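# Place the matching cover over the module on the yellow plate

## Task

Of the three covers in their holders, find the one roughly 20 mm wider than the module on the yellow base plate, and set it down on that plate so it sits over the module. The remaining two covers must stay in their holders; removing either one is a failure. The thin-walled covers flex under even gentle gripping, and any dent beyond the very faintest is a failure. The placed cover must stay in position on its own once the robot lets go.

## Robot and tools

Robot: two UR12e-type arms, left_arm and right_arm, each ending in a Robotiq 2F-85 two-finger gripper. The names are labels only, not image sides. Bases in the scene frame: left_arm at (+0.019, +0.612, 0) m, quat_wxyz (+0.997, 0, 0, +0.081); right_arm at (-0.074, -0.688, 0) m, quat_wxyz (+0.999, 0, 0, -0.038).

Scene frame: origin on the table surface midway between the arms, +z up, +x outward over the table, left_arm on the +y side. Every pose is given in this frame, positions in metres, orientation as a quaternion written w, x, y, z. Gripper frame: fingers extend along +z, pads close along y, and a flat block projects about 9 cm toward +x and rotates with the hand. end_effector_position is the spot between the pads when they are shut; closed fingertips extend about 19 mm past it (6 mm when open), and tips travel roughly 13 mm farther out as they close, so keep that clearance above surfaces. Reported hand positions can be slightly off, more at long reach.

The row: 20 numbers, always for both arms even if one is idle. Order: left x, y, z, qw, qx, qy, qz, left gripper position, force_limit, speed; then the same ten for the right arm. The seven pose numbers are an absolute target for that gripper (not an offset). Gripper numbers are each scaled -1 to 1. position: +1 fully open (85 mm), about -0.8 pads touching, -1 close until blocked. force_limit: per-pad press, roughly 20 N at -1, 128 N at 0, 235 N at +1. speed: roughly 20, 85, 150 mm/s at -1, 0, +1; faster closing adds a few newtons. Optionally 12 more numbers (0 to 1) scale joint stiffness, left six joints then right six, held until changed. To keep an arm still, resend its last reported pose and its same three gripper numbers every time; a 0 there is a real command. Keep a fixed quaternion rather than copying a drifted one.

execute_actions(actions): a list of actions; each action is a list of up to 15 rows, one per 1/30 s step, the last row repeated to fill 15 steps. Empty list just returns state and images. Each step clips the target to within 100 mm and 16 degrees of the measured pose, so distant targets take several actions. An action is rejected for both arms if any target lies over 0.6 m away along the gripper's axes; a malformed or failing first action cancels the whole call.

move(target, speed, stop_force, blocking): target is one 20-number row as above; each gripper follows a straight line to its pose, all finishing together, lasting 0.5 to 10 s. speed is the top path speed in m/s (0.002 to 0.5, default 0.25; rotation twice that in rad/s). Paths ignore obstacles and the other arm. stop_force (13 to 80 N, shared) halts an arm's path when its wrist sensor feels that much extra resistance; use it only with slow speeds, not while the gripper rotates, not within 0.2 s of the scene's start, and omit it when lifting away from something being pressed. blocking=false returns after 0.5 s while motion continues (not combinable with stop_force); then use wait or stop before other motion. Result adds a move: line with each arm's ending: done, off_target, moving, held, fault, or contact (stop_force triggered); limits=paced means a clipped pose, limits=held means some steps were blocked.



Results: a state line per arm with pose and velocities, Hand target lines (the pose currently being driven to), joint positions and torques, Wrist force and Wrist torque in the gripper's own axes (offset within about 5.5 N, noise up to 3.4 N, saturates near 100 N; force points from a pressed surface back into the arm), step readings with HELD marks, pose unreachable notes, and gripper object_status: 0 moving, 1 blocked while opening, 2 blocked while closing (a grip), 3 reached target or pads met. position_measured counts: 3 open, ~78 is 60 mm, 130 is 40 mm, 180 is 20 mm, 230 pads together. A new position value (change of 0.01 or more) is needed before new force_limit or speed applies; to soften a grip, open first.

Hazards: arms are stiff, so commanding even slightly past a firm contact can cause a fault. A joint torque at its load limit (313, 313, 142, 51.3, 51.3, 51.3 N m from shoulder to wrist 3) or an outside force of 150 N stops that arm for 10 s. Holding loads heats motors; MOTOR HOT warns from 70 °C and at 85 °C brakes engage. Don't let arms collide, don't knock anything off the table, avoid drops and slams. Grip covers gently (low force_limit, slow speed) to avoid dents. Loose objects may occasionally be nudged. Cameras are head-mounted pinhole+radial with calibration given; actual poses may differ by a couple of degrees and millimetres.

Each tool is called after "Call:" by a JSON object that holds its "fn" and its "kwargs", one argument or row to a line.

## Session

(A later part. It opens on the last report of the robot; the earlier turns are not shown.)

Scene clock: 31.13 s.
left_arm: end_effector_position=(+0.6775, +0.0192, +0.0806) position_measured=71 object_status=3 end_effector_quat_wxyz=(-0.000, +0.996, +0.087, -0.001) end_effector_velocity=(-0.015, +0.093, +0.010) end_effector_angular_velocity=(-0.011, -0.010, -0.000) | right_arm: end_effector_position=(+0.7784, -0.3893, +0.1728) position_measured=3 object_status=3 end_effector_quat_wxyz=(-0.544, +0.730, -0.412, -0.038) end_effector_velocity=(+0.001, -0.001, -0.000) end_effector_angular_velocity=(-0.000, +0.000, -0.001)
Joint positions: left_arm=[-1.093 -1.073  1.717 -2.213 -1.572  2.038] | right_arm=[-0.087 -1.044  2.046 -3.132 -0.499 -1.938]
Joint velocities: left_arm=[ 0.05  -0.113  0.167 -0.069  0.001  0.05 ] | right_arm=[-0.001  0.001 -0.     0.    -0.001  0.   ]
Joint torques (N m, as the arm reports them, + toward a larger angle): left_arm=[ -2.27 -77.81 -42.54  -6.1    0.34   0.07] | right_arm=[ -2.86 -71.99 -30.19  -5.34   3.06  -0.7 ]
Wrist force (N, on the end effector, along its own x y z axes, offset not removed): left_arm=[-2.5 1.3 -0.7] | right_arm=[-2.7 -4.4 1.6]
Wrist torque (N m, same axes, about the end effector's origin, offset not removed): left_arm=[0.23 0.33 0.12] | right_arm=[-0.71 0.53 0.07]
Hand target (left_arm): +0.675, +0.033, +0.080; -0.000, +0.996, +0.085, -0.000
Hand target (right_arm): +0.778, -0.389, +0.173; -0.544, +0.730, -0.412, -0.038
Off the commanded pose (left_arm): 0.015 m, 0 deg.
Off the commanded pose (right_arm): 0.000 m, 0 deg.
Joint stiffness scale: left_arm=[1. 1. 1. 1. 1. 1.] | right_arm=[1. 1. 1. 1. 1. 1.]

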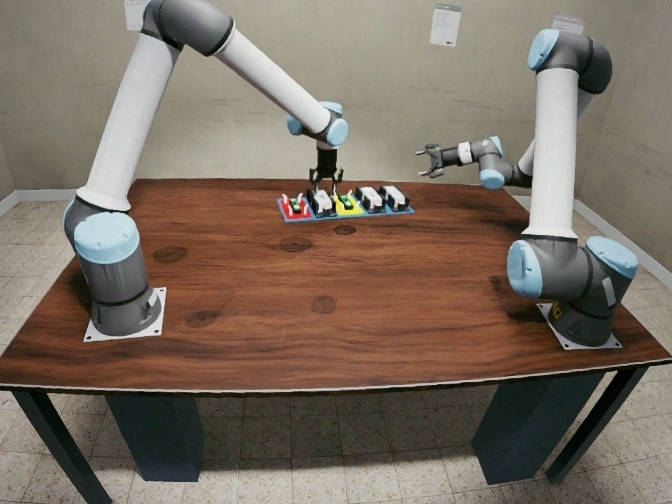

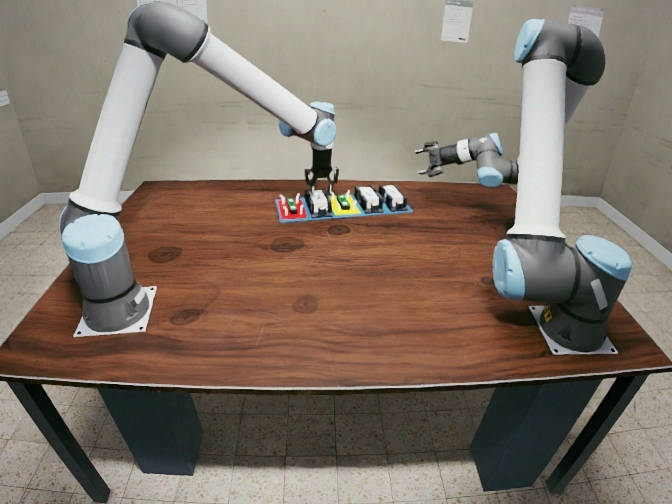

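Call:
{"fn": "wait", "kwargs": {
  "seconds": 0.4
}}

Call:
{"fn": "zoom_image", "kwargs": {
  "camera": "cam_head_left",
  "region": [292, 164, 352, 224]
}}

Call:
{"fn": "zoom_image", "kwargs": {
  "camera": "cam_head_right",
  "region": [288, 164, 348, 224]
}}

Scene clock: 31.93 s.
left_arm: end_effector_position=(+0.6750, +0.0309, +0.0802) position_measured=71 object_status=3 end_effector_quat_wxyz=(+0.000, +0.996, +0.085, -0.000) end_effector_velocity=(-0.001, +0.000, -0.002) end_effector_angular_velocity=(+0.002, +0.002, -0.003) | right_arm: end_effector_position=(+0.7784, -0.3893, +0.1728) position_measured=3 object_status=3 end_effector_quat_wxyz=(-0.544, +0.730, -0.412, -0.038) end_effector_velocity=(-0.000, -0.000, -0.001) end_effector_angular_velocity=(+0.000, +0.000, +0.000)
Joint positions: left_arm=[-1.087 -1.085  1.74  -2.225 -1.572  2.046] | right_arm=[-0.087 -1.044  2.046 -3.132 -0.499 -1.938]
Joint velocities: left_arm=[-0.001  0.001  0.002 -0.001 -0.     0.002] | right_arm=[-0.     0.001  0.001 -0.001  0.    -0.   ]
Joint torques (N m, as the arm reports them, + toward a larger angle): left_arm=[ -0.88 -79.31 -39.41  -6.     0.44   0.85] | right_arm=[ -3.25 -74.82 -29.19  -5.58   2.48  -0.25]
Wrist force (N, on the end effector, along its own x y z axes, offset not removed): left_arm=[-2.2 0.2 -0.2] | right_arm=[-1.5 -4.3 2.6]
Wrist torque (N m, same axes, about the end effector's origin, offset not removed): left_arm=[0.03 0.33 0.16] | right_arm=[-0.64 0.28 0.07]
Hand target (left_arm): +0.675, +0.033, +0.080; -0.000, +0.996, +0.085, -0.000
Hand target (right_arm): +0.778, -0.389, +0.173; -0.544, +0.730, -0.412, -0.038
Off the commanded pose (left_arm): 0.003 m, 0 deg.
Off the commanded pose (right_arm): 0.000 m, 0 deg.
Joint stiffness scale: left_arm=[1. 1. 1. 1. 1. 1.] | right_arm=[1. 1. 1. 1. 1. 1.]
wait: 0.40 s; at rest by 0.03 s

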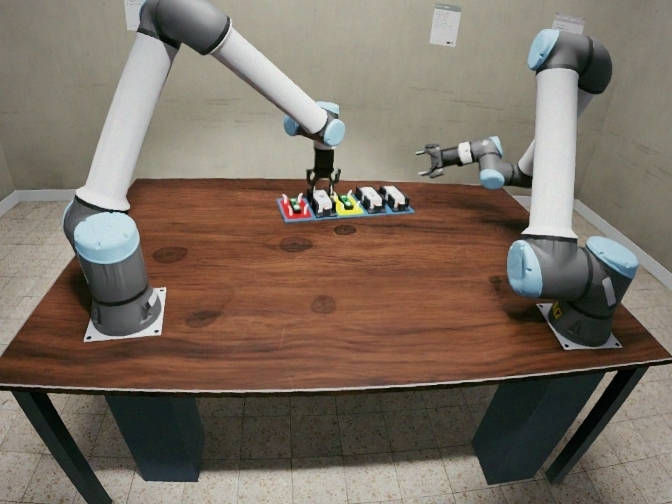

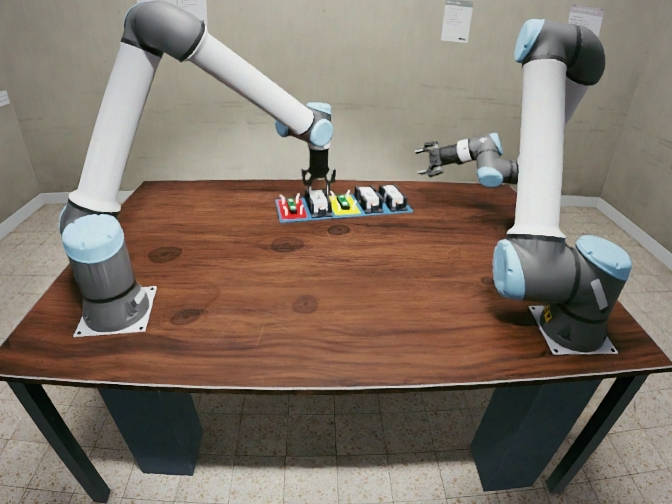

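Region (292, 164, 352, 224) of cam_head_left's 672x504 image, scaled by 8.400, with more detail than that image has.

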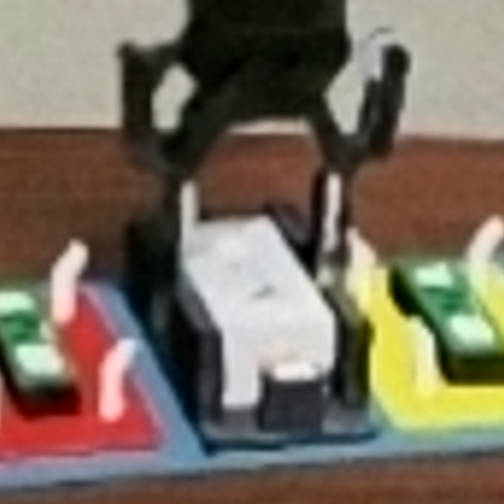

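Region (288, 164, 348, 224) of cam_head_right's 672x504 image, scaled by 8.400, with more detail than that image has.

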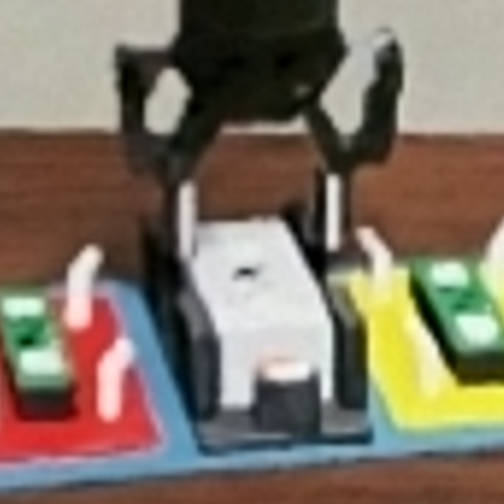

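Call:
{"fn": "move", "kwargs": {
  "target": [0.6744,0.0340,0.0372,0,0.99635,0.08542,0,0.55,-1,0,0.7783,-0.3893,0.1728,-0.544,0.730,-0.412,-0.038,1,-1,0],
  "speed": 0.05,
  "stop_force": 13
}}

Call:
{"fn": "zoom_image", "kwargs": {
  "camera": "cam_head_left",
  "region": [298, 178, 346, 226]
}}

Call:
{"fn": "zoom_image", "kwargs": {
  "camera": "cam_head_right",
  "region": [294, 178, 342, 226]
}}

Scene clock: 34.27 s.
left_arm: end_effector_position=(+0.6745, +0.0315, +0.0400) position_measured=59 object_status=3 end_effector_quat_wxyz=(+0.001, +0.996, +0.085, +0.000) end_effector_velocity=(+0.002, -0.002, +0.002) end_effector_angular_velocity=(-0.007, -0.006, -0.000) | right_arm: end_effector_position=(+0.7784, -0.3893, +0.1728) position_measured=3 object_status=3 end_effector_quat_wxyz=(-0.544, +0.730, -0.412, -0.038) end_effector_velocity=(-0.000, -0.000, -0.001) end_effector_angular_velocity=(-0.000, +0.001, -0.000)
Joint positions: left_arm=[-1.087 -1.045  1.763 -2.292 -1.572  2.046] | right_arm=[-0.087 -1.044  2.046 -3.132 -0.499 -1.938]
Joint velocities: left_arm=[ 0.    -0.001 -0.001 -0.007  0.     0.001] | right_arm=[-0.  0.  0. -0. -0. -0.]
Joint torques (N m, as the arm reports them, + toward a larger angle): left_arm=[  0.1  -75.64 -37.64  -5.56   0.49   1.  ] | right_arm=[ -3.97 -72.93 -28.82  -5.33   2.96  -0.9 ]
Wrist force (N, on the end effector, along its own x y z axes, offset not removed): left_arm=[-3.4 -2.1 -1.4] | right_arm=[-2.7 -2.3 1.3]
Wrist torque (N m, same axes, about the end effector's origin, offset not removed): left_arm=[-0.33 0.57 0.09] | right_arm=[-0.29 0.49 0.08]
Hand target (left_arm): +0.674, +0.034, +0.037; -0.000, +0.996, +0.085, -0.000
Hand target (right_arm): +0.778, -0.389, +0.173; -0.544, +0.730, -0.412, -0.038
Off the commanded pose (left_arm): 0.004 m, 0 deg.
Off the commanded pose (right_arm): 0.000 m, 0 deg.
Joint stiffness scale: left_arm=[1. 1. 1. 1. 1. 1.] | right_arm=[1. 1. 1. 1. 1. 1.]
move: off_target (left_arm)

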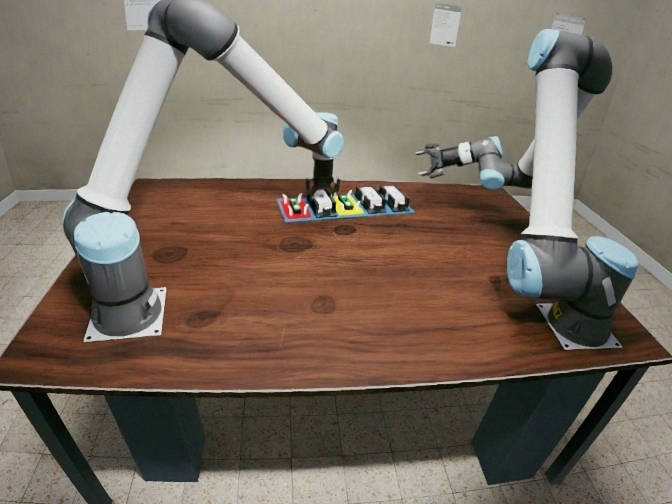

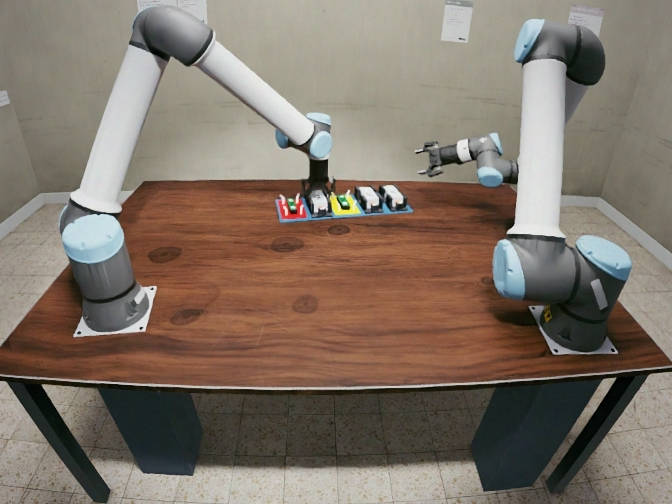

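Region (298, 178, 346, 226) of cam_head_left's 672x504 image, scaled by 10.500, with more detail than that image has.

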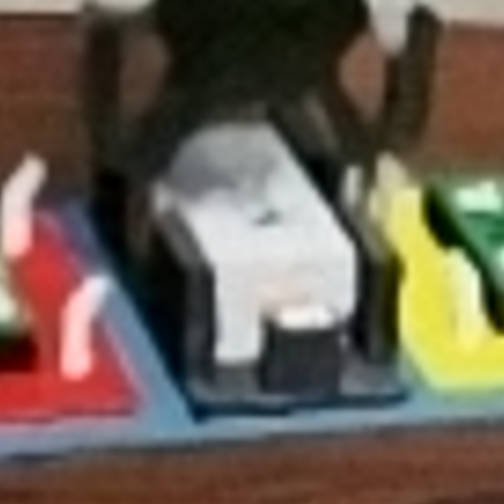

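Region (294, 178, 342, 226) of cam_head_right's 672x504 image, scaled by 10.500, with more detail than that image has.

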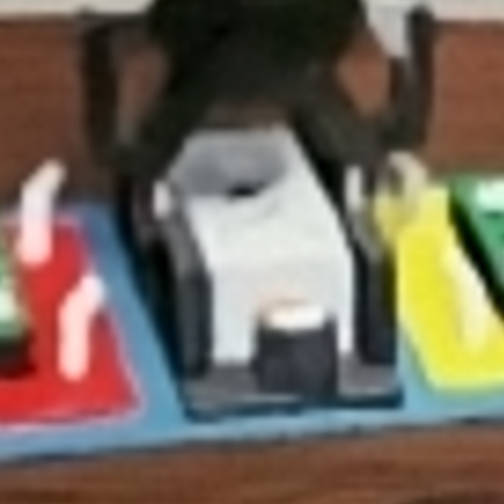

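Call:
{"fn": "execute_actions", "kwargs": {
  "actions": [
    [[0.6745,0.0317,0.0400,0,0.99635,0.08542,0,0.38,-1,0,0.7783,-0.3893,0.1728,-0.544,0.730,-0.412,-0.038,1,-1,0],[0.6745,0.0317,0.0400,0,0.99635,0.08542,0,0.38,-1,0,0.7783,-0.3893,0.1728,-0.544,0.730,-0.412,-0.038,1,-1,0],[0.6745,0.0317,0.0400,0,0.99635,0.08542,0,0.38,-1,0,0.7783,-0.3893,0.1728,-0.544,0.730,-0.412,-0.038,1,-1,0],[0.6745,0.0317,0.0400,0,0.99635,0.08542,0,0.38,-1,0,0.7783,-0.3893,0.1728,-0.544,0.730,-0.412,-0.038,1,-1,0],[0.6745,0.0317,0.0400,0,0.99635,0.08542,0,0.38,-1,0,0.7783,-0.3893,0.1728,-0.544,0.730,-0.412,-0.038,1,-1,0],[0.6745,0.0317,0.0400,0,0.99635,0.08542,0,0.0,-1,-1,0.7783,-0.3893,0.1728,-0.544,0.730,-0.412,-0.038,1,-1,0]]
  ]
}}

Call:
{"fn": "wait", "kwargs": {
  "seconds": 0.5
}}

Scene clock: 36.80 s.
left_arm: end_effector_position=(+0.6742, +0.0319, +0.0398) position_measured=93 object_status=0 end_effector_quat_wxyz=(+0.001, +0.996, +0.085, -0.000) end_effector_velocity=(+0.002, -0.003, +0.002) end_effector_angular_velocity=(-0.005, -0.003, +0.001) | right_arm: end_effector_position=(+0.7784, -0.3893, +0.1728) position_measured=3 object_status=3 end_effector_quat_wxyz=(-0.544, +0.730, -0.412, -0.038) end_effector_velocity=(+0.000, -0.000, -0.001) end_effector_angular_velocity=(+0.000, -0.000, -0.000)
Joint positions: left_arm=[-1.087 -1.045  1.763 -2.29  -1.572  2.046] | right_arm=[-0.087 -1.044  2.046 -3.132 -0.499 -1.938]
Joint velocities: left_arm=[-0.     0.    -0.005 -0.001 -0.    -0.001] | right_arm=[-0.     0.001 -0.    -0.001  0.    -0.   ]
Joint torques (N m, as the arm reports them, + toward a larger angle): left_arm=[ -0.2  -77.36 -40.5   -3.86   0.46   0.36] | right_arm=[ -2.74 -76.29 -29.26  -5.36   2.82  -0.75]
Wrist force (N, on the end effector, along its own x y z axes, offset not removed): left_arm=[-2.8 2.7 -2.6] | right_arm=[0.4 -2.9 1.7]
Wrist torque (N m, same axes, about the end effector's origin, offset not removed): left_arm=[-0.37 0.47 0.11] | right_arm=[-0.35 -0.06 0.19]
Hand target (left_arm): +0.674, +0.032, +0.040; +0.000, +0.996, +0.085, -0.000
Hand target (right_arm): +0.778, -0.389, +0.173; -0.544, +0.730, -0.412, -0.038
Off the commanded pose (left_arm): 0.000 m, 0 deg.
Off the commanded pose (right_arm): 0.000 m, 0 deg.
Joint stiffness scale: left_arm=[1. 1. 1. 1. 1. 1.] | right_arm=[1. 1. 1. 1. 1. 1.]
Step readings (end_effector_position):
0: left_arm (+0.6746, +0.0313, +0.0401) | right_arm (+0.7784, -0.3893, +0.1728)
1: left_arm (+0.6746, +0.0313, +0.0401) | right_arm (+0.7784, -0.3893, +0.1728)
2: left_arm (+0.6746, +0.0313, +0.0401) | right_arm (+0.7784, -0.3893, +0.1728)
4: left_arm (+0.6746, +0.0314, +0.0401) | right_arm (+0.7784, -0.3893, +0.1728)
8: left_arm (+0.6743, +0.0317, +0.0399) | right_arm (+0.7784, -0.3893, +0.1728)
15: end_effector_position above

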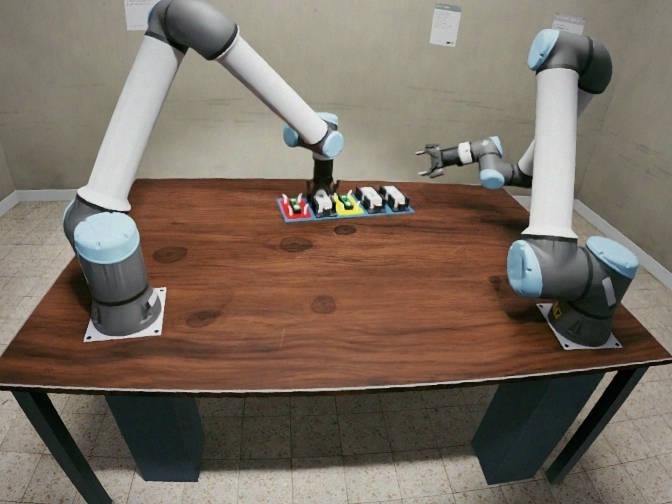

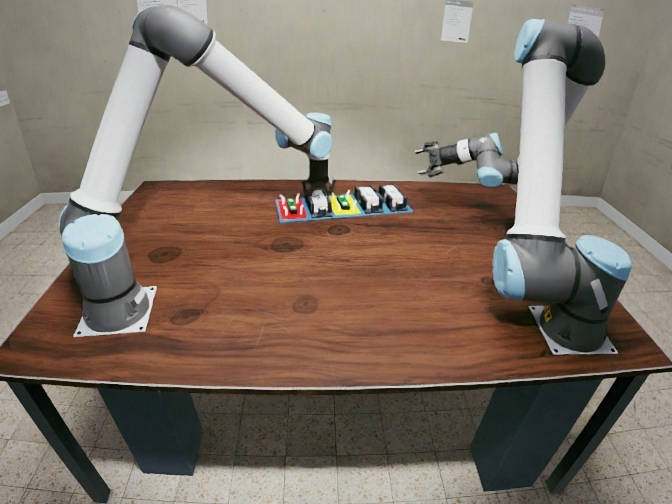

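Scene clock: 37.30 s.
left_arm: end_effector_position=(+0.6743, +0.0317, +0.0401) position_measured=99 object_status=2 end_effector_quat_wxyz=(+0.001, +0.996, +0.085, -0.000) end_effector_velocity=(-0.000, +0.001, -0.001) end_effector_angular_velocity=(+0.002, +0.001, -0.001) | right_arm: end_effector_position=(+0.7784, -0.3893, +0.1728) position_measured=3 object_status=3 end_effector_quat_wxyz=(-0.544, +0.730, -0.412, -0.038) end_effector_velocity=(-0.000, -0.000, -0.001) end_effector_angular_velocity=(-0.002, +0.000, -0.001)
Joint positions: left_arm=[-1.087 -1.045  1.763 -2.29  -1.572  2.046] | right_arm=[-0.087 -1.044  2.046 -3.132 -0.499 -1.938]
Joint velocities: left_arm=[-0.     0.001  0.     0.001  0.001  0.001] | right_arm=[ 0.     0.     0.    -0.    -0.002  0.   ]
Joint torques (N m, as the arm reports them, + toward a larger angle): left_arm=[ -1.38 -76.32 -41.21  -4.02   0.74   0.07] | right_arm=[ -4.54 -75.58 -29.04  -5.73   2.79  -0.53]
Wrist force (N, on the end effector, along its own x y z axes, offset not removed): left_arm=[-3.0 0.6 -3.6] | right_arm=[-0.7 -3.5 1.1]
Wrist torque (N m, same axes, about the end effector's origin, offset not removed): left_arm=[0.11 0.41 -0.15] | right_arm=[-0.37 0.25 0.10]
Hand target (left_arm): +0.674, +0.032, +0.040; +0.000, +0.996, +0.085, -0.000
Hand target (right_arm): +0.778, -0.389, +0.173; -0.544, +0.730, -0.412, -0.038
Off the commanded pose (left_arm): 0.000 m, 0 deg.
Off the commanded pose (right_arm): 0.000 m, 0 deg.
Joint stiffness scale: left_arm=[1. 1. 1. 1. 1. 1.] | right_arm=[1. 1. 1. 1. 1. 1.]
wait: 0.50 s; at rest by 0.27 s

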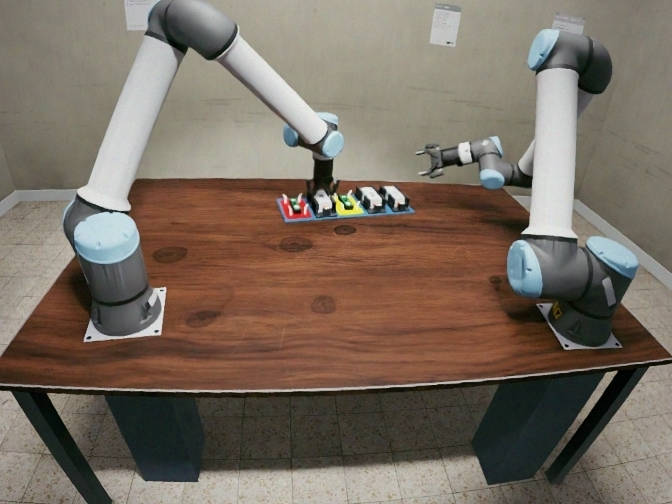

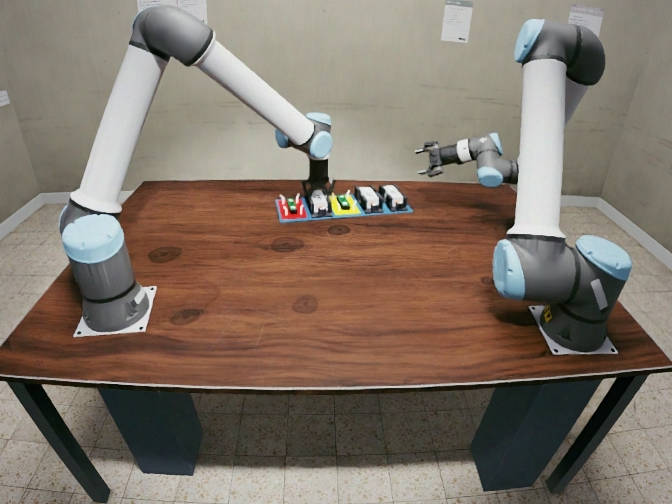

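Call:
{"fn": "zoom_image", "kwargs": {
  "camera": "cam_head_right",
  "region": [300, 184, 336, 220]
}}

Call:
{"fn": "zoom_image", "kwargs": {
  "camera": "cam_head_left",
  "region": [304, 184, 340, 220]
}}

Call:
{"fn": "execute_actions", "kwargs": {
  "actions": []
}}

Region (300, 184, 336, 220) of cam_head_right's 672x504 image, scaled by 14.000, with more detail than that image has.

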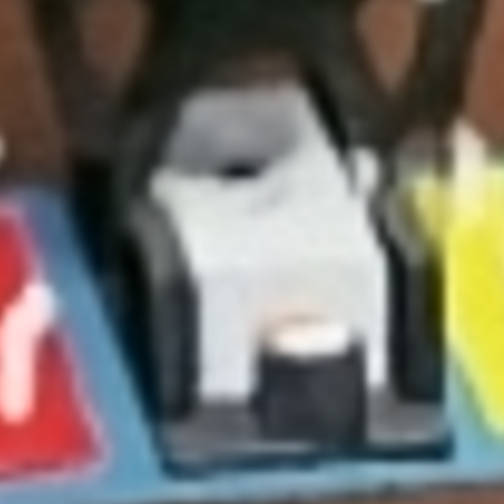

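Region (304, 184, 340, 220) of cam_head_left's 672x504 image, scaled by 14.000, with more detail than that image has.

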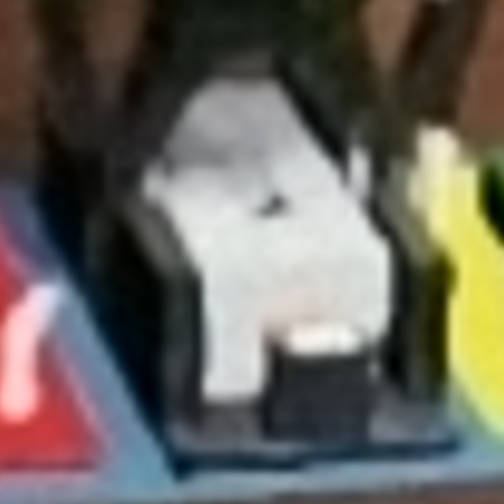

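Scene clock: 39.40 s.
left_arm: end_effector_position=(+0.6743, +0.0317, +0.0401) position_measured=99 object_status=2 end_effector_quat_wxyz=(+0.001, +0.996, +0.085, -0.000) end_effector_velocity=(+0.000, +0.000, +0.000) end_effector_angular_velocity=(-0.000, +0.000, +0.002) | right_arm: end_effector_position=(+0.7784, -0.3893, +0.1728) position_measured=3 object_status=3 end_effector_quat_wxyz=(-0.544, +0.730, -0.412, -0.038) end_effector_velocity=(-0.001, +0.001, -0.001) end_effector_angular_velocity=(+0.000, +0.001, +0.001)
Joint positions: left_arm=[-1.087 -1.045  1.763 -2.29  -1.572  2.046] | right_arm=[-0.087 -1.044  2.046 -3.132 -0.499 -1.938]
Joint velocities: left_arm=[ 0.    -0.001  0.     0.    -0.    -0.001] | right_arm=[0.001 0.    0.001 0.    0.    0.   ]
Joint torques (N m, as the arm reports them, + toward a larger angle): left_arm=[ -0.66 -77.39 -41.15  -3.93   0.69   0.22] | right_arm=[  0.82 -74.13 -29.04  -5.09   2.95  -0.47]
Wrist force (N, on the end effector, along its own x y z axes, offset not removed): left_arm=[-4.3 0.1 -4.3] | right_arm=[-1.8 -1.9 -0.4]
Wrist torque (N m, same axes, about the end effector's origin, offset not removed): left_arm=[-0.02 0.55 -0.11] | right_arm=[-0.18 0.45 0.15]
Hand target (left_arm): +0.674, +0.032, +0.040; +0.000, +0.996, +0.085, -0.000
Hand target (right_arm): +0.778, -0.389, +0.173; -0.544, +0.730, -0.412, -0.038
Off the commanded pose (left_arm): 0.000 m, 0 deg.
Off the commanded pose (right_arm): 0.000 m, 0 deg.
Joint stiffness scale: left_arm=[1. 1. 1. 1. 1. 1.] | right_arm=[1. 1. 1. 1. 1. 1.]

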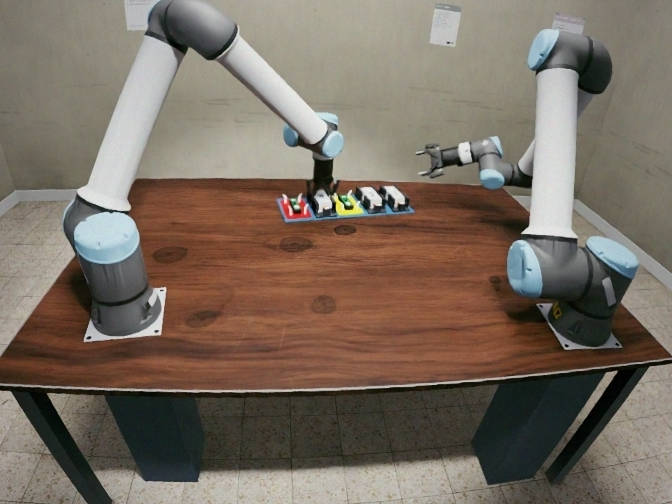

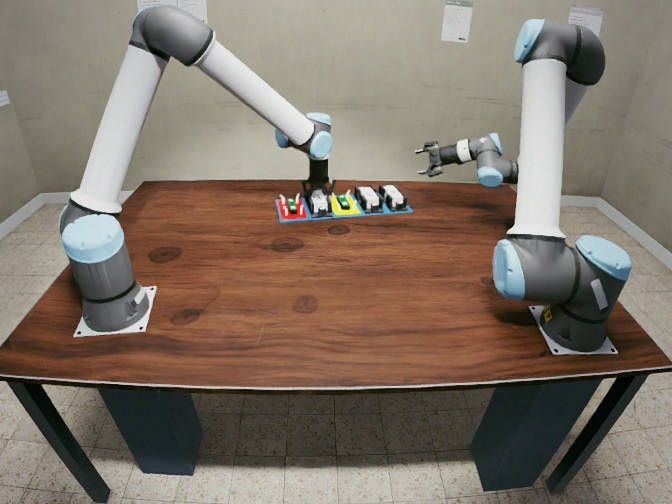

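Call:
{"fn": "execute_actions", "kwargs": {
  "actions": [
    [[0.6743,0.0317,0.0401,0,0.99632,0.08575,0,0.0,-1,-1,0.7783,-0.3893,0.1728,-0.544,0.730,-0.412,-0.038,1,-1,0],[0.6743,0.0317,0.0402,0,0.99629,0.08607,0,0.0,-1,-1,0.7783,-0.3893,0.1728,-0.544,0.730,-0.412,-0.038,1,-1,0],[0.6744,0.0316,0.0404,0.0002,0.99626,0.08640,0.0001,0.0,-1,-1,0.7783,-0.3893,0.1728,-0.544,0.730,-0.412,-0.038,1,-1,0],[0.6744,0.0315,0.0406,0.0004,0.99623,0.08672,0.0002,0.0,-1,-1,0.7783,-0.3893,0.1728,-0.544,0.730,-0.412,-0.038,1,-1,0],[0.6745,0.0314,0.0408,0.0005,0.99623,0.08672,0.0003,0.0,-1,-1,0.7783,-0.3893,0.1728,-0.544,0.730,-0.412,-0.038,1,-1,0],[0.6746,0.0313,0.0410,0.0007,0.99623,0.08672,0.0004,0.175,-0.9,-1,0.7783,-0.3893,0.1728,-0.544,0.730,-0.412,-0.038,1,-1,0],[0.6747,0.0312,0.0412,0.0009,0.99623,0.08672,0.0005,0.175,-0.9,-1,0.7783,-0.3893,0.1728,-0.544,0.730,-0.412,-0.038,1,-1,0],[0.6748,0.0311,0.0414,0.0010,0.99623,0.08672,0.0006,0.175,-0.9,-1,0.7783,-0.3893,0.1728,-0.544,0.730,-0.412,-0.038,1,-1,0],[0.6749,0.0310,0.0416,0.0012,0.99623,0.08672,0.0007,0.175,-0.9,-1,0.7783,-0.3893,0.1728,-0.544,0.730,-0.412,-0.038,1,-1,0],[0.6750,0.0309,0.0418,0.0013,0.99623,0.08672,0.0008,0.175,-0.9,-1,0.7783,-0.3893,0.1728,-0.544,0.730,-0.412,-0.038,1,-1,0],[0.6751,0.0307,0.0420,0.0015,0.99623,0.08672,0.0009,0.175,-0.9,-1,0.7783,-0.3893,0.1728,-0.544,0.730,-0.412,-0.038,1,-1,0],[0.6752,0.0306,0.0422,0.0017,0.99623,0.08672,0.0010,0.175,-0.9,-1,0.7783,-0.3893,0.1728,-0.544,0.730,-0.412,-0.038,1,-1,0],[0.6753,0.0305,0.0424,0.0018,0.99623,0.08672,0.0011,0.175,-0.9,-1,0.7783,-0.3893,0.1728,-0.544,0.730,-0.412,-0.038,1,-1,0],[0.6753,0.0304,0.0426,0.0020,0.99623,0.08672,0.0012,0.175,-0.9,-1,0.7783,-0.3893,0.1728,-0.544,0.730,-0.412,-0.038,1,-1,0],[0.6754,0.0303,0.0428,0.0021,0.99623,0.08672,0.0013,0.175,-0.9,-1,0.7783,-0.3893,0.1728,-0.544,0.730,-0.412,-0.038,1,-1,0]]
  ]
}}

Scene clock: 45.13 s.
left_arm: end_effector_position=(+0.6743, +0.0317, +0.0404) position_measured=103 object_status=0 end_effector_quat_wxyz=(+0.001, +0.996, +0.087, -0.000) end_effector_velocity=(-0.000, +0.000, -0.001) end_effector_angular_velocity=(+0.001, +0.000, +0.001) | right_arm: end_effector_position=(+0.7784, -0.3893, +0.1728) position_measured=3 object_status=3 end_effector_quat_wxyz=(-0.544, +0.730, -0.412, -0.038) end_effector_velocity=(-0.000, -0.000, +0.000) end_effector_angular_velocity=(-0.000, -0.000, -0.000)
Joint positions: left_arm=[-1.087 -1.045  1.763 -2.29  -1.572  2.043] | right_arm=[-0.087 -1.044  2.046 -3.132 -0.499 -1.938]
Joint velocities: left_arm=[-0.     0.001  0.    -0.     0.    -0.001] | right_arm=[-0.    -0.001  0.001 -0.    -0.    -0.   ]
Joint torques (N m, as the arm reports them, + toward a larger angle): left_arm=[ -1.38 -78.92 -42.41  -4.61   0.28   0.12] | right_arm=[ -2.   -74.78 -30.59  -5.39   2.34  -0.62]
Wrist force (N, on the end effector, along its own x y z axes, offset not removed): left_arm=[-5.6 -0.8 -1.9] | right_arm=[-4.1 -0.8 1.6]
Wrist torque (N m, same axes, about the end effector's origin, offset not removed): left_arm=[0.05 0.82 -0.06] | right_arm=[0.03 0.82 0.23]
Hand target (left_arm): +0.675, +0.030, +0.043; +0.002, +0.996, +0.087, +0.001
Hand target (right_arm): +0.778, -0.389, +0.173; -0.544, +0.730, -0.412, -0.038
Off the commanded pose (left_arm): 0.003 m, 0 deg.
Off the commanded pose (right_arm): 0.000 m, 0 deg.
Joint stiffness scale: left_arm=[1. 1. 1. 1. 1. 1.] | right_arm=[1. 1. 1. 1. 1. 1.]
Step readings (end_effector_position):
0: left_arm (+0.6743, +0.0317, +0.0401) | right_arm (+0.7784, -0.3893, +0.1728)
1: left_arm (+0.6743, +0.0317, +0.0401) | right_arm (+0.7784, -0.3893, +0.1728)
2: left_arm (+0.6743, +0.0317, +0.0401) | right_arm (+0.7784, -0.3893, +0.1728)
4: left_arm (+0.6743, +0.0317, +0.0401) | right_arm (+0.7784, -0.3893, +0.1728)
8: left_arm (+0.6743, +0.0317, +0.0402) | right_arm (+0.7784, -0.3893, +0.1728)
15: end_effector_position above

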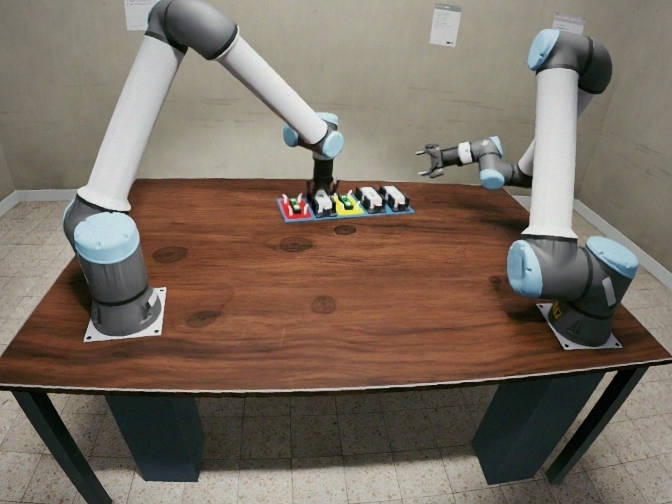

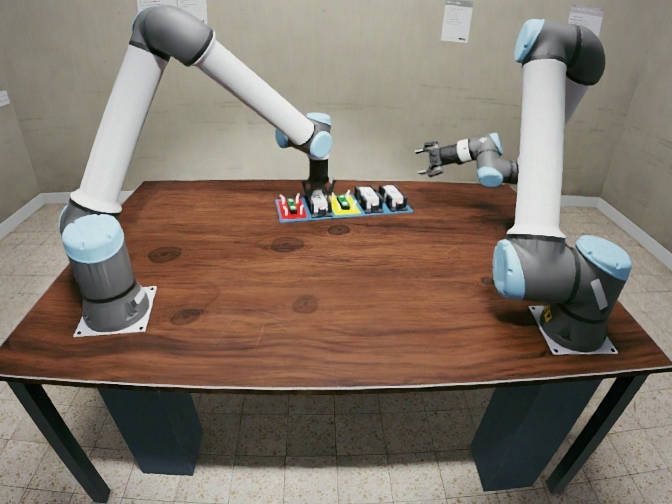

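Call:
{"fn": "execute_actions", "kwargs": {
  "actions": [
    [[0.67564,0.02992,0.04383,0.00261,0.99620,0.08705,0.00163,0.175,-0.9,-1,0.7783,-0.3893,0.1728,-0.544,0.730,-0.412,-0.038,1,-1,0],[0.67589,0.02958,0.04455,0.00311,0.99617,0.08737,0.00194,0.175,-0.9,-1,0.7783,-0.3893,0.1728,-0.544,0.730,-0.412,-0.038,1,-1,0],[0.67615,0.02924,0.04528,0.00360,0.99615,0.08770,0.00224,0.175,-0.9,-1,0.7783,-0.3893,0.1728,-0.544,0.730,-0.412,-0.038,1,-1,0],[0.67640,0.02890,0.04600,0.00410,0.99612,0.08803,0.00255,0.175,-0.9,-1,0.7783,-0.3893,0.1728,-0.544,0.730,-0.412,-0.038,1,-1,0],[0.67666,0.02857,0.04673,0.00459,0.99612,0.08803,0.00286,0.175,-0.9,-1,0.7783,-0.3893,0.1728,-0.544,0.730,-0.412,-0.038,1,-1,0],[0.67691,0.02823,0.04746,0.00508,0.99612,0.08803,0.00317,0.175,-0.9,-1,0.7783,-0.3893,0.1728,-0.544,0.730,-0.412,-0.038,1,-1,0],[0.67717,0.02789,0.04818,0.00558,0.99612,0.08803,0.00348,0.175,-0.9,-1,0.7783,-0.3893,0.1728,-0.544,0.730,-0.412,-0.038,1,-1,0],[0.67742,0.02755,0.04891,0.00607,0.99612,0.08803,0.00378,0.175,-0.9,-1,0.7783,-0.3893,0.1728,-0.544,0.730,-0.412,-0.038,1,-1,0],[0.67768,0.02721,0.04963,0.00657,0.99612,0.08803,0.00409,0.175,-0.9,-1,0.7783,-0.3893,0.1728,-0.544,0.730,-0.412,-0.038,1,-1,0],[0.67793,0.02687,0.05036,0.00706,0.99612,0.08803,0.00440,0.175,-0.9,-1,0.7783,-0.3893,0.1728,-0.544,0.730,-0.412,-0.038,1,-1,0],[0.67819,0.02653,0.05109,0.00755,0.99612,0.08803,0.00471,0.175,-0.9,-1,0.7783,-0.3893,0.1728,-0.544,0.730,-0.412,-0.038,1,-1,0],[0.67844,0.02619,0.05181,0.00805,0.99612,0.08803,0.00502,0.175,-0.9,-1,0.7783,-0.3893,0.1728,-0.544,0.730,-0.412,-0.038,1,-1,0],[0.67870,0.02585,0.05254,0.00854,0.99612,0.08803,0.00532,0.175,-0.9,-1,0.7783,-0.3893,0.1728,-0.544,0.730,-0.412,-0.038,1,-1,0],[0.67895,0.02551,0.05326,0.00904,0.99612,0.08803,0.00563,0.175,-0.9,-1,0.7783,-0.3893,0.1728,-0.544,0.730,-0.412,-0.038,1,-1,0],[0.67921,0.02518,0.05399,0.00953,0.99612,0.08803,0.00594,0.175,-0.9,-1,0.7783,-0.3893,0.1728,-0.544,0.730,-0.412,-0.038,1,-1,0]]
  ]
}}

Call:
{"fn": "wait", "kwargs": {
  "seconds": 0.4
}}

Scene clock: 47.27 s.
left_arm: end_effector_position=(+0.6744, +0.0317, +0.0407) position_measured=103 object_status=2 end_effector_quat_wxyz=(+0.001, +0.996, +0.088, +0.000) end_effector_velocity=(+0.000, -0.001, +0.001) end_effector_angular_velocity=(-0.002, -0.001, +0.002) | right_arm: end_effector_position=(+0.7784, -0.3893, +0.1728) position_measured=3 object_status=3 end_effector_quat_wxyz=(-0.544, +0.730, -0.412, -0.038) end_effector_velocity=(+0.001, -0.001, -0.001) end_effector_angular_velocity=(-0.000, +0.001, -0.001)
Joint positions: left_arm=[-1.087 -1.046  1.763 -2.29  -1.572  2.04 ] | right_arm=[-0.087 -1.044  2.046 -3.132 -0.499 -1.938]
Joint velocities: left_arm=[-0.    -0.001 -0.    -0.002 -0.    -0.002] | right_arm=[-0.001  0.001 -0.     0.001 -0.001 -0.   ]
Joint torques (N m, as the arm reports them, + toward a larger angle): left_arm=[ -1.63 -85.73 -47.5   -6.03   0.71   0.25] | right_arm=[ -2.02 -72.25 -28.45  -5.47   2.59  -0.52]
Wrist force (N, on the end effector, along its own x y z axes, offset not removed): left_arm=[-2.3 -0.2 8.6] | right_arm=[-2.6 -2.7 1.7]
Wrist torque (N m, same axes, about the end effector's origin, offset not removed): left_arm=[-0.19 0.35 -0.13] | right_arm=[-0.34 0.51 0.07]
Hand target (left_arm): +0.679, +0.025, +0.054; +0.010, +0.996, +0.088, +0.006
Hand target (right_arm): +0.778, -0.389, +0.173; -0.544, +0.730, -0.412, -0.038
Off the commanded pose (left_arm): 0.016 m, 1 deg.
Off the commanded pose (right_arm): 0.000 m, 0 deg.
Joint stiffness scale: left_arm=[1. 1. 1. 1. 1. 1.] | right_arm=[1. 1. 1. 1. 1. 1.]
Step readings (end_effector_position):
0: left_arm (+0.6743, +0.0317, +0.0404) | right_arm (+0.7784, -0.3893, +0.1728)
1: left_arm (+0.6743, +0.0317, +0.0404) | right_arm (+0.7784, -0.3893, +0.1728)
2: left_arm (+0.6743, +0.0317, +0.0404) | right_arm (+0.7784, -0.3893, +0.1728)
4: left_arm (+0.6743, +0.0317, +0.0404) | right_arm (+0.7784, -0.3893, +0.1728)
8: left_arm (+0.6743, +0.0317, +0.0405) | right_arm (+0.7784, -0.3893, +0.1728)
15: end_effector_position above

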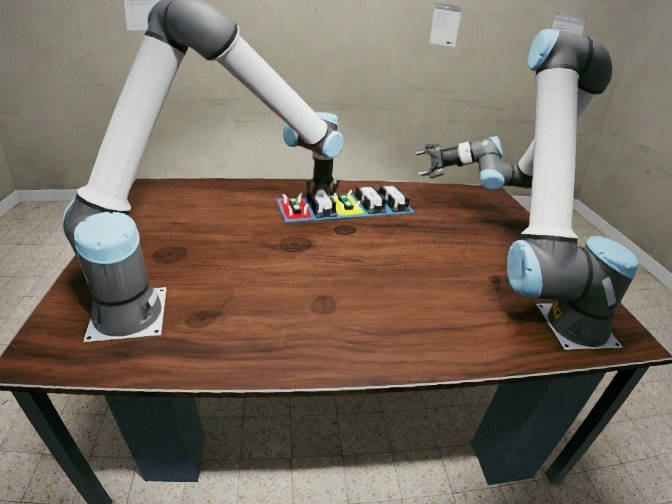

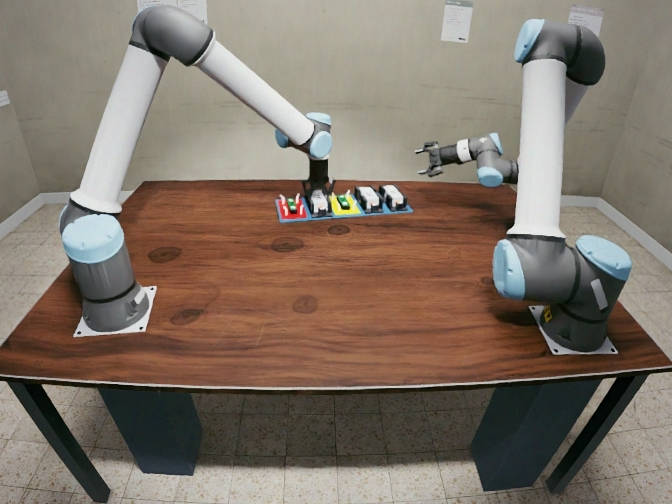

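Scene clock: 47.67 s.
left_arm: end_effector_position=(+0.6744, +0.0317, +0.0408) position_measured=103 object_status=2 end_effector_quat_wxyz=(+0.001, +0.996, +0.088, +0.000) end_effector_velocity=(-0.001, +0.001, -0.001) end_effector_angular_velocity=(+0.001, +0.002, +0.000) | right_arm: end_effector_position=(+0.7784, -0.3893, +0.1728) position_measured=3 object_status=3 end_effector_quat_wxyz=(-0.544, +0.730, -0.412, -0.038) end_effector_velocity=(+0.000, -0.001, +0.000) end_effector_angular_velocity=(+0.001, +0.000, -0.000)
Joint positions: left_arm=[-1.087 -1.046  1.763 -2.29  -1.572  2.04 ] | right_arm=[-0.087 -1.044  2.046 -3.132 -0.499 -1.938]
Joint velocities: left_arm=[-0.    -0.001  0.002  0.001 -0.001 -0.   ] | right_arm=[-0.001 -0.     0.     0.     0.002 -0.   ]
Joint torques (N m, as the arm reports them, + toward a larger angle): left_arm=[ -1.71 -89.29 -49.07  -6.58   0.52   0.16] | right_arm=[ -4.38 -73.77 -28.58  -5.16   2.97  -0.3 ]
Wrist force (N, on the end effector, along its own x y z axes, offset not removed): left_arm=[-2.1 0.3 10.8] | right_arm=[-0.9 -3.3 1.7]
Wrist torque (N m, same axes, about the end effector's origin, offset not removed): left_arm=[-0.17 0.29 -0.23] | right_arm=[-0.50 0.13 0.11]
Hand target (left_arm): +0.679, +0.025, +0.054; +0.010, +0.996, +0.088, +0.006
Hand target (right_arm): +0.778, -0.389, +0.173; -0.544, +0.730, -0.412, -0.038
Off the commanded pose (left_arm): 0.015 m, 1 deg.
Off the commanded pose (right_arm): 0.000 m, 0 deg.
Joint stiffness scale: left_arm=[1. 1. 1. 1. 1. 1.] | right_arm=[1. 1. 1. 1. 1. 1.]
wait: 0.40 s; at rest by 0.17 s

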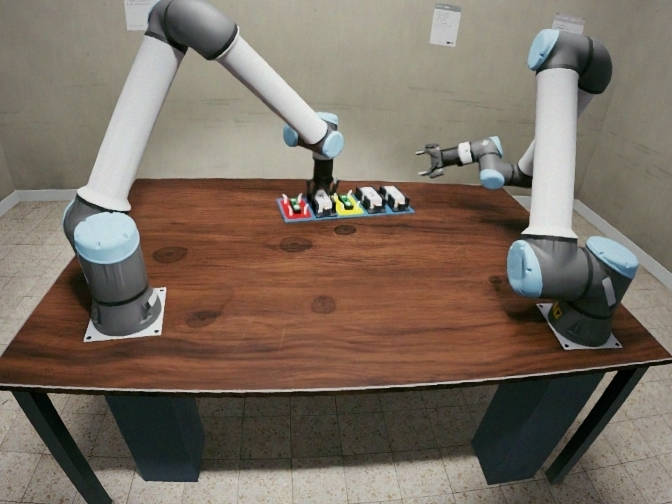

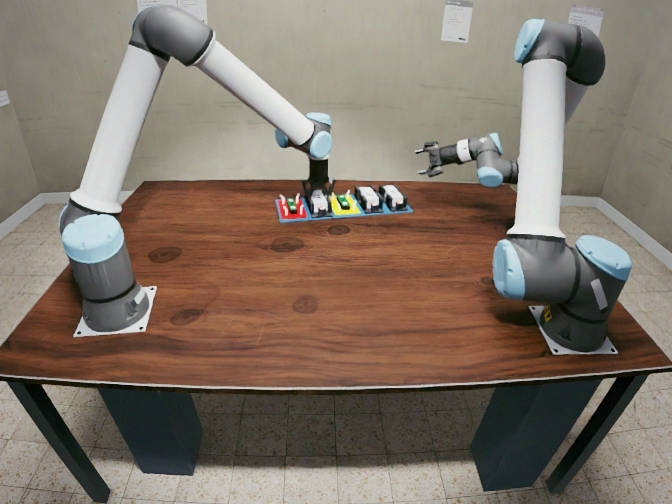

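Call:
{"fn": "execute_actions", "kwargs": {
  "actions": [
    [[0.6784,0.0263,0.0518,0.0079,0.99612,0.08803,0.0050,0.175,-0.9,-1,0.7783,-0.3893,0.1728,-0.544,0.730,-0.412,-0.038,1,-1,0,1,1,1,1,1,0.04,1,1,1,1,1,1],[0.6776,0.0274,0.0496,0.0063,0.99612,0.08803,0.0040,0.175,-0.9,-1,0.7783,-0.3893,0.1728,-0.544,0.730,-0.412,-0.038,1,-1,0,1,1,1,1,1,0.04,1,1,1,1,1,1],[0.6768,0.0284,0.0474,0.0048,0.99612,0.08803,0.0030,0.175,-0.9,-1,0.7783,-0.3893,0.1728,-0.544,0.730,-0.412,-0.038,1,-1,0,1,1,1,1,1,0.04,1,1,1,1,1,1],[0.6760,0.0295,0.0452,0.0032,0.99612,0.08803,0.0020,0.175,-0.9,-1,0.7783,-0.3893,0.1728,-0.544,0.730,-0.412,-0.038,1,-1,0,1,1,1,1,1,0.04,1,1,1,1,1,1],[0.6752,0.0306,0.0430,0.0016,0.99612,0.08803,0.0010,0.175,-0.9,-1,0.7783,-0.3893,0.1728,-0.544,0.730,-0.412,-0.038,1,-1,0,1,1,1,1,1,0.04,1,1,1,1,1,1],[0.6744,0.0317,0.0408,0,0.99612,0.08803,0,0.175,-0.9,-1,0.7783,-0.3893,0.1728,-0.544,0.730,-0.412,-0.038,1,-1,0,1,1,1,1,1,0.04,1,1,1,1,1,1],[0.6744,0.0317,0.0408,0,0.99612,0.08803,0,0.175,-0.9,-1,0.7783,-0.3893,0.1728,-0.544,0.730,-0.412,-0.038,1,-1,0,1,1,1,1,1,0.04,1,1,1,1,1,1],[0.6744,0.0317,0.0408,0,0.99580,0.09150,0,0.175,-0.9,-1,0.7783,-0.3893,0.1728,-0.544,0.730,-0.412,-0.038,1,-1,0,1,1,1,1,1,0.04,1,1,1,1,1,1],[0.6744,0.0317,0.0408,0,0.99548,0.09498,0,0.175,-0.9,-1,0.7783,-0.3893,0.1728,-0.544,0.730,-0.412,-0.038,1,-1,0,1,1,1,1,1,0.04,1,1,1,1,1,1],[0.6744,0.0317,0.0408,0,0.99514,0.09845,0,0.175,-0.9,-1,0.7783,-0.3893,0.1728,-0.544,0.730,-0.412,-0.038,1,-1,0,1,1,1,1,1,0.04,1,1,1,1,1,1],[0.6744,0.0317,0.0408,0,0.99479,0.10192,0,0.175,-0.9,-1,0.7783,-0.3893,0.1728,-0.544,0.730,-0.412,-0.038,1,-1,0,1,1,1,1,1,0.04,1,1,1,1,1,1],[0.6744,0.0317,0.0408,0,0.99443,0.10540,0,0.175,-0.9,-1,0.7783,-0.3893,0.1728,-0.544,0.730,-0.412,-0.038,1,-1,0,1,1,1,1,1,0.04,1,1,1,1,1,1],[0.6744,0.0317,0.0408,0,0.99406,0.10887,0,0.175,-0.9,-1,0.7783,-0.3893,0.1728,-0.544,0.730,-0.412,-0.038,1,-1,0,1,1,1,1,1,0.04,1,1,1,1,1,1],[0.6744,0.0317,0.0408,0,0.99367,0.11234,0,0.175,-0.9,-1,0.7783,-0.3893,0.1728,-0.544,0.730,-0.412,-0.038,1,-1,0,1,1,1,1,1,0.04,1,1,1,1,1,1],[0.6744,0.0317,0.0408,0,0.99347,0.11407,0,0.175,-0.9,-1,0.7783,-0.3893,0.1728,-0.544,0.730,-0.412,-0.038,1,-1,0,1,1,1,1,1,0.04,1,1,1,1,1,1]]
  ]
}}

Call:
{"fn": "wait", "kwargs": {
  "seconds": 0.5
}}

Scene clock: 51.20 s.
left_arm: end_effector_position=(+0.6743, +0.0318, +0.0407) position_measured=103 object_status=2 end_effector_quat_wxyz=(+0.001, +0.996, +0.090, -0.000) end_effector_velocity=(-0.001, +0.000, -0.001) end_effector_angular_velocity=(+0.001, +0.001, +0.027) | right_arm: end_effector_position=(+0.7784, -0.3893, +0.1728) position_measured=3 object_status=3 end_effector_quat_wxyz=(-0.544, +0.730, -0.412, -0.038) end_effector_velocity=(+0.000, +0.000, +0.000) end_effector_angular_velocity=(+0.000, -0.000, +0.001)
Joint positions: left_arm=[-1.087 -1.046  1.763 -2.289 -1.572  2.037] | right_arm=[-0.087 -1.044  2.046 -3.132 -0.499 -1.938]
Joint velocities: left_arm=[-0.     0.     0.     0.001  0.    -0.028] | right_arm=[ 0.    -0.    -0.001  0.001  0.     0.   ]
Joint torques (N m, as the arm reports them, + toward a larger angle): left_arm=[ -1.01 -79.39 -42.1   -3.7    0.51  -0.18] | right_arm=[ -3.06 -76.04 -29.28  -5.1    3.03  -0.54]
Wrist force (N, on the end effector, along its own x y z axes, offset not removed): left_arm=[-2.2 1.2 2.6] | right_arm=[-2.3 -2.0 1.6]
Wrist torque (N m, same axes, about the end effector's origin, offset not removed): left_arm=[-0.44 0.39 -0.03] | right_arm=[-0.16 0.48 0.14]
Hand target (left_arm): +0.674, +0.032, +0.041; +0.000, +0.994, +0.114, -0.000
Hand target (right_arm): +0.778, -0.389, +0.173; -0.544, +0.730, -0.412, -0.038
Off the commanded pose (left_arm): 0.000 m, 3 deg.
Off the commanded pose (right_arm): 0.000 m, 0 deg.
Joint stiffness scale: left_arm=[1.   1.   1.   1.   1.   0.04] | right_arm=[1. 1. 1. 1. 1. 1.]
Step readings (end_effector_position):
0: left_arm (+0.6744, +0.0317, +0.0408) | right_arm (+0.7784, -0.3893, +0.1728)
1: left_arm (+0.6744, +0.0317, +0.0408) | right_arm (+0.7784, -0.3893, +0.1728)
2: left_arm (+0.6744, +0.0317, +0.0408) | right_arm (+0.7784, -0.3893, +0.1728)
4: left_arm (+0.6744, +0.0317, +0.0408) | right_arm (+0.7784, -0.3893, +0.1728)
8: left_arm (+0.6743, +0.0317, +0.0407) | right_arm (+0.7784, -0.3893, +0.1728)
15: end_effector_position above

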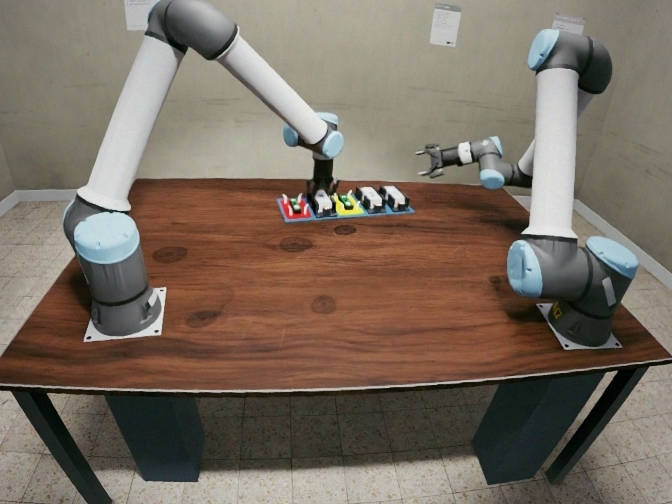

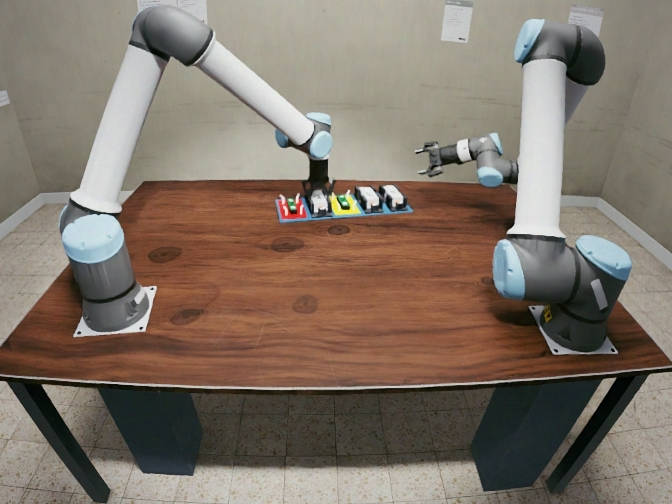

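Scene clock: 51.70 s.
left_arm: end_effector_position=(+0.6742, +0.0318, +0.0407) position_measured=103 object_status=2 end_effector_quat_wxyz=(+0.001, +0.995, +0.095, -0.000) end_effector_velocity=(-0.000, -0.001, +0.001) end_effector_angular_velocity=(-0.001, -0.001, +0.001) | right_arm: end_effector_position=(+0.7784, -0.3893, +0.1728) position_measured=3 object_status=3 end_effector_quat_wxyz=(-0.544, +0.730, -0.412, -0.038) end_effector_velocity=(+0.000, -0.000, -0.000) end_effector_angular_velocity=(-0.000, +0.000, -0.000)
Joint positions: left_arm=[-1.087 -1.046  1.763 -2.289 -1.572  2.026] | right_arm=[-0.087 -1.044  2.046 -3.132 -0.499 -1.938]
Joint velocities: left_arm=[-0.    -0.001 -0.    -0.001 -0.    -0.001] | right_arm=[-0.  0.  0.  0. -0. -0.]
Joint torques (N m, as the arm reports them, + toward a larger angle): left_arm=[ -2.86 -78.01 -42.3   -3.92   0.73  -0.33] | right_arm=[ -3.84 -73.23 -29.22  -5.8    2.82  -0.59]
Wrist force (N, on the end effector, along its own x y z axes, offset not removed): left_arm=[-2.2 2.7 1.9] | right_arm=[-1.7 -2.0 1.1]
Wrist torque (N m, same axes, about the end effector's origin, offset not removed): left_arm=[-0.06 0.11 0.50] | right_arm=[-0.21 0.40 0.12]
Hand target (left_arm): +0.674, +0.032, +0.041; +0.000, +0.994, +0.114, -0.000
Hand target (right_arm): +0.778, -0.389, +0.173; -0.544, +0.730, -0.412, -0.038
Off the commanded pose (left_arm): 0.000 m, 2 deg.
Off the commanded pose (right_arm): 0.000 m, 0 deg.
Joint stiffness scale: left_arm=[1.   1.   1.   1.   1.   0.04] | right_arm=[1. 1. 1. 1. 1. 1.]
wait: 0.50 s; at rest by 0.17 s

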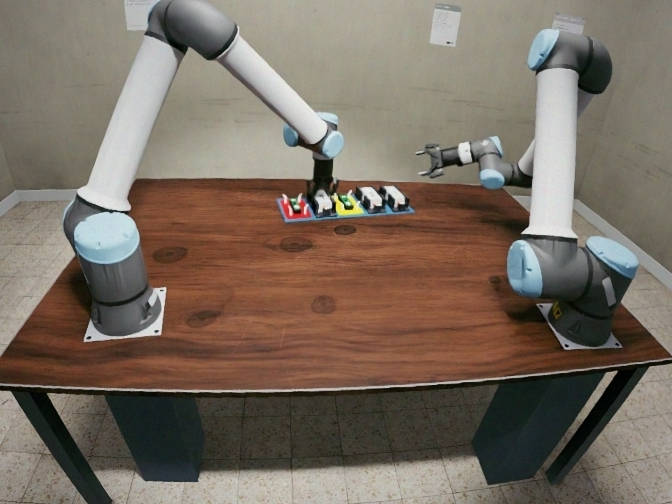

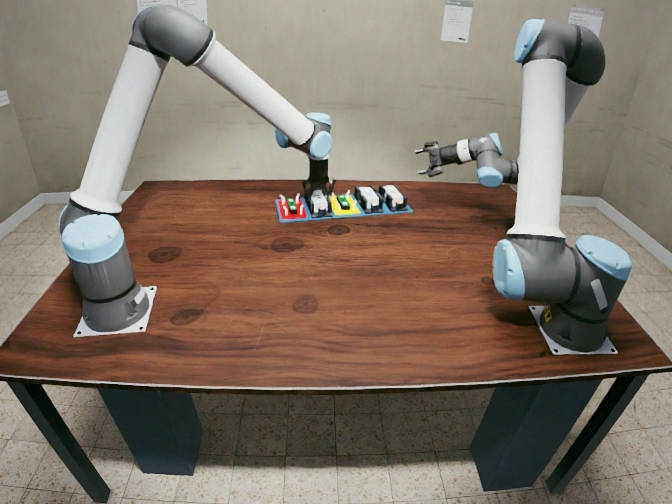

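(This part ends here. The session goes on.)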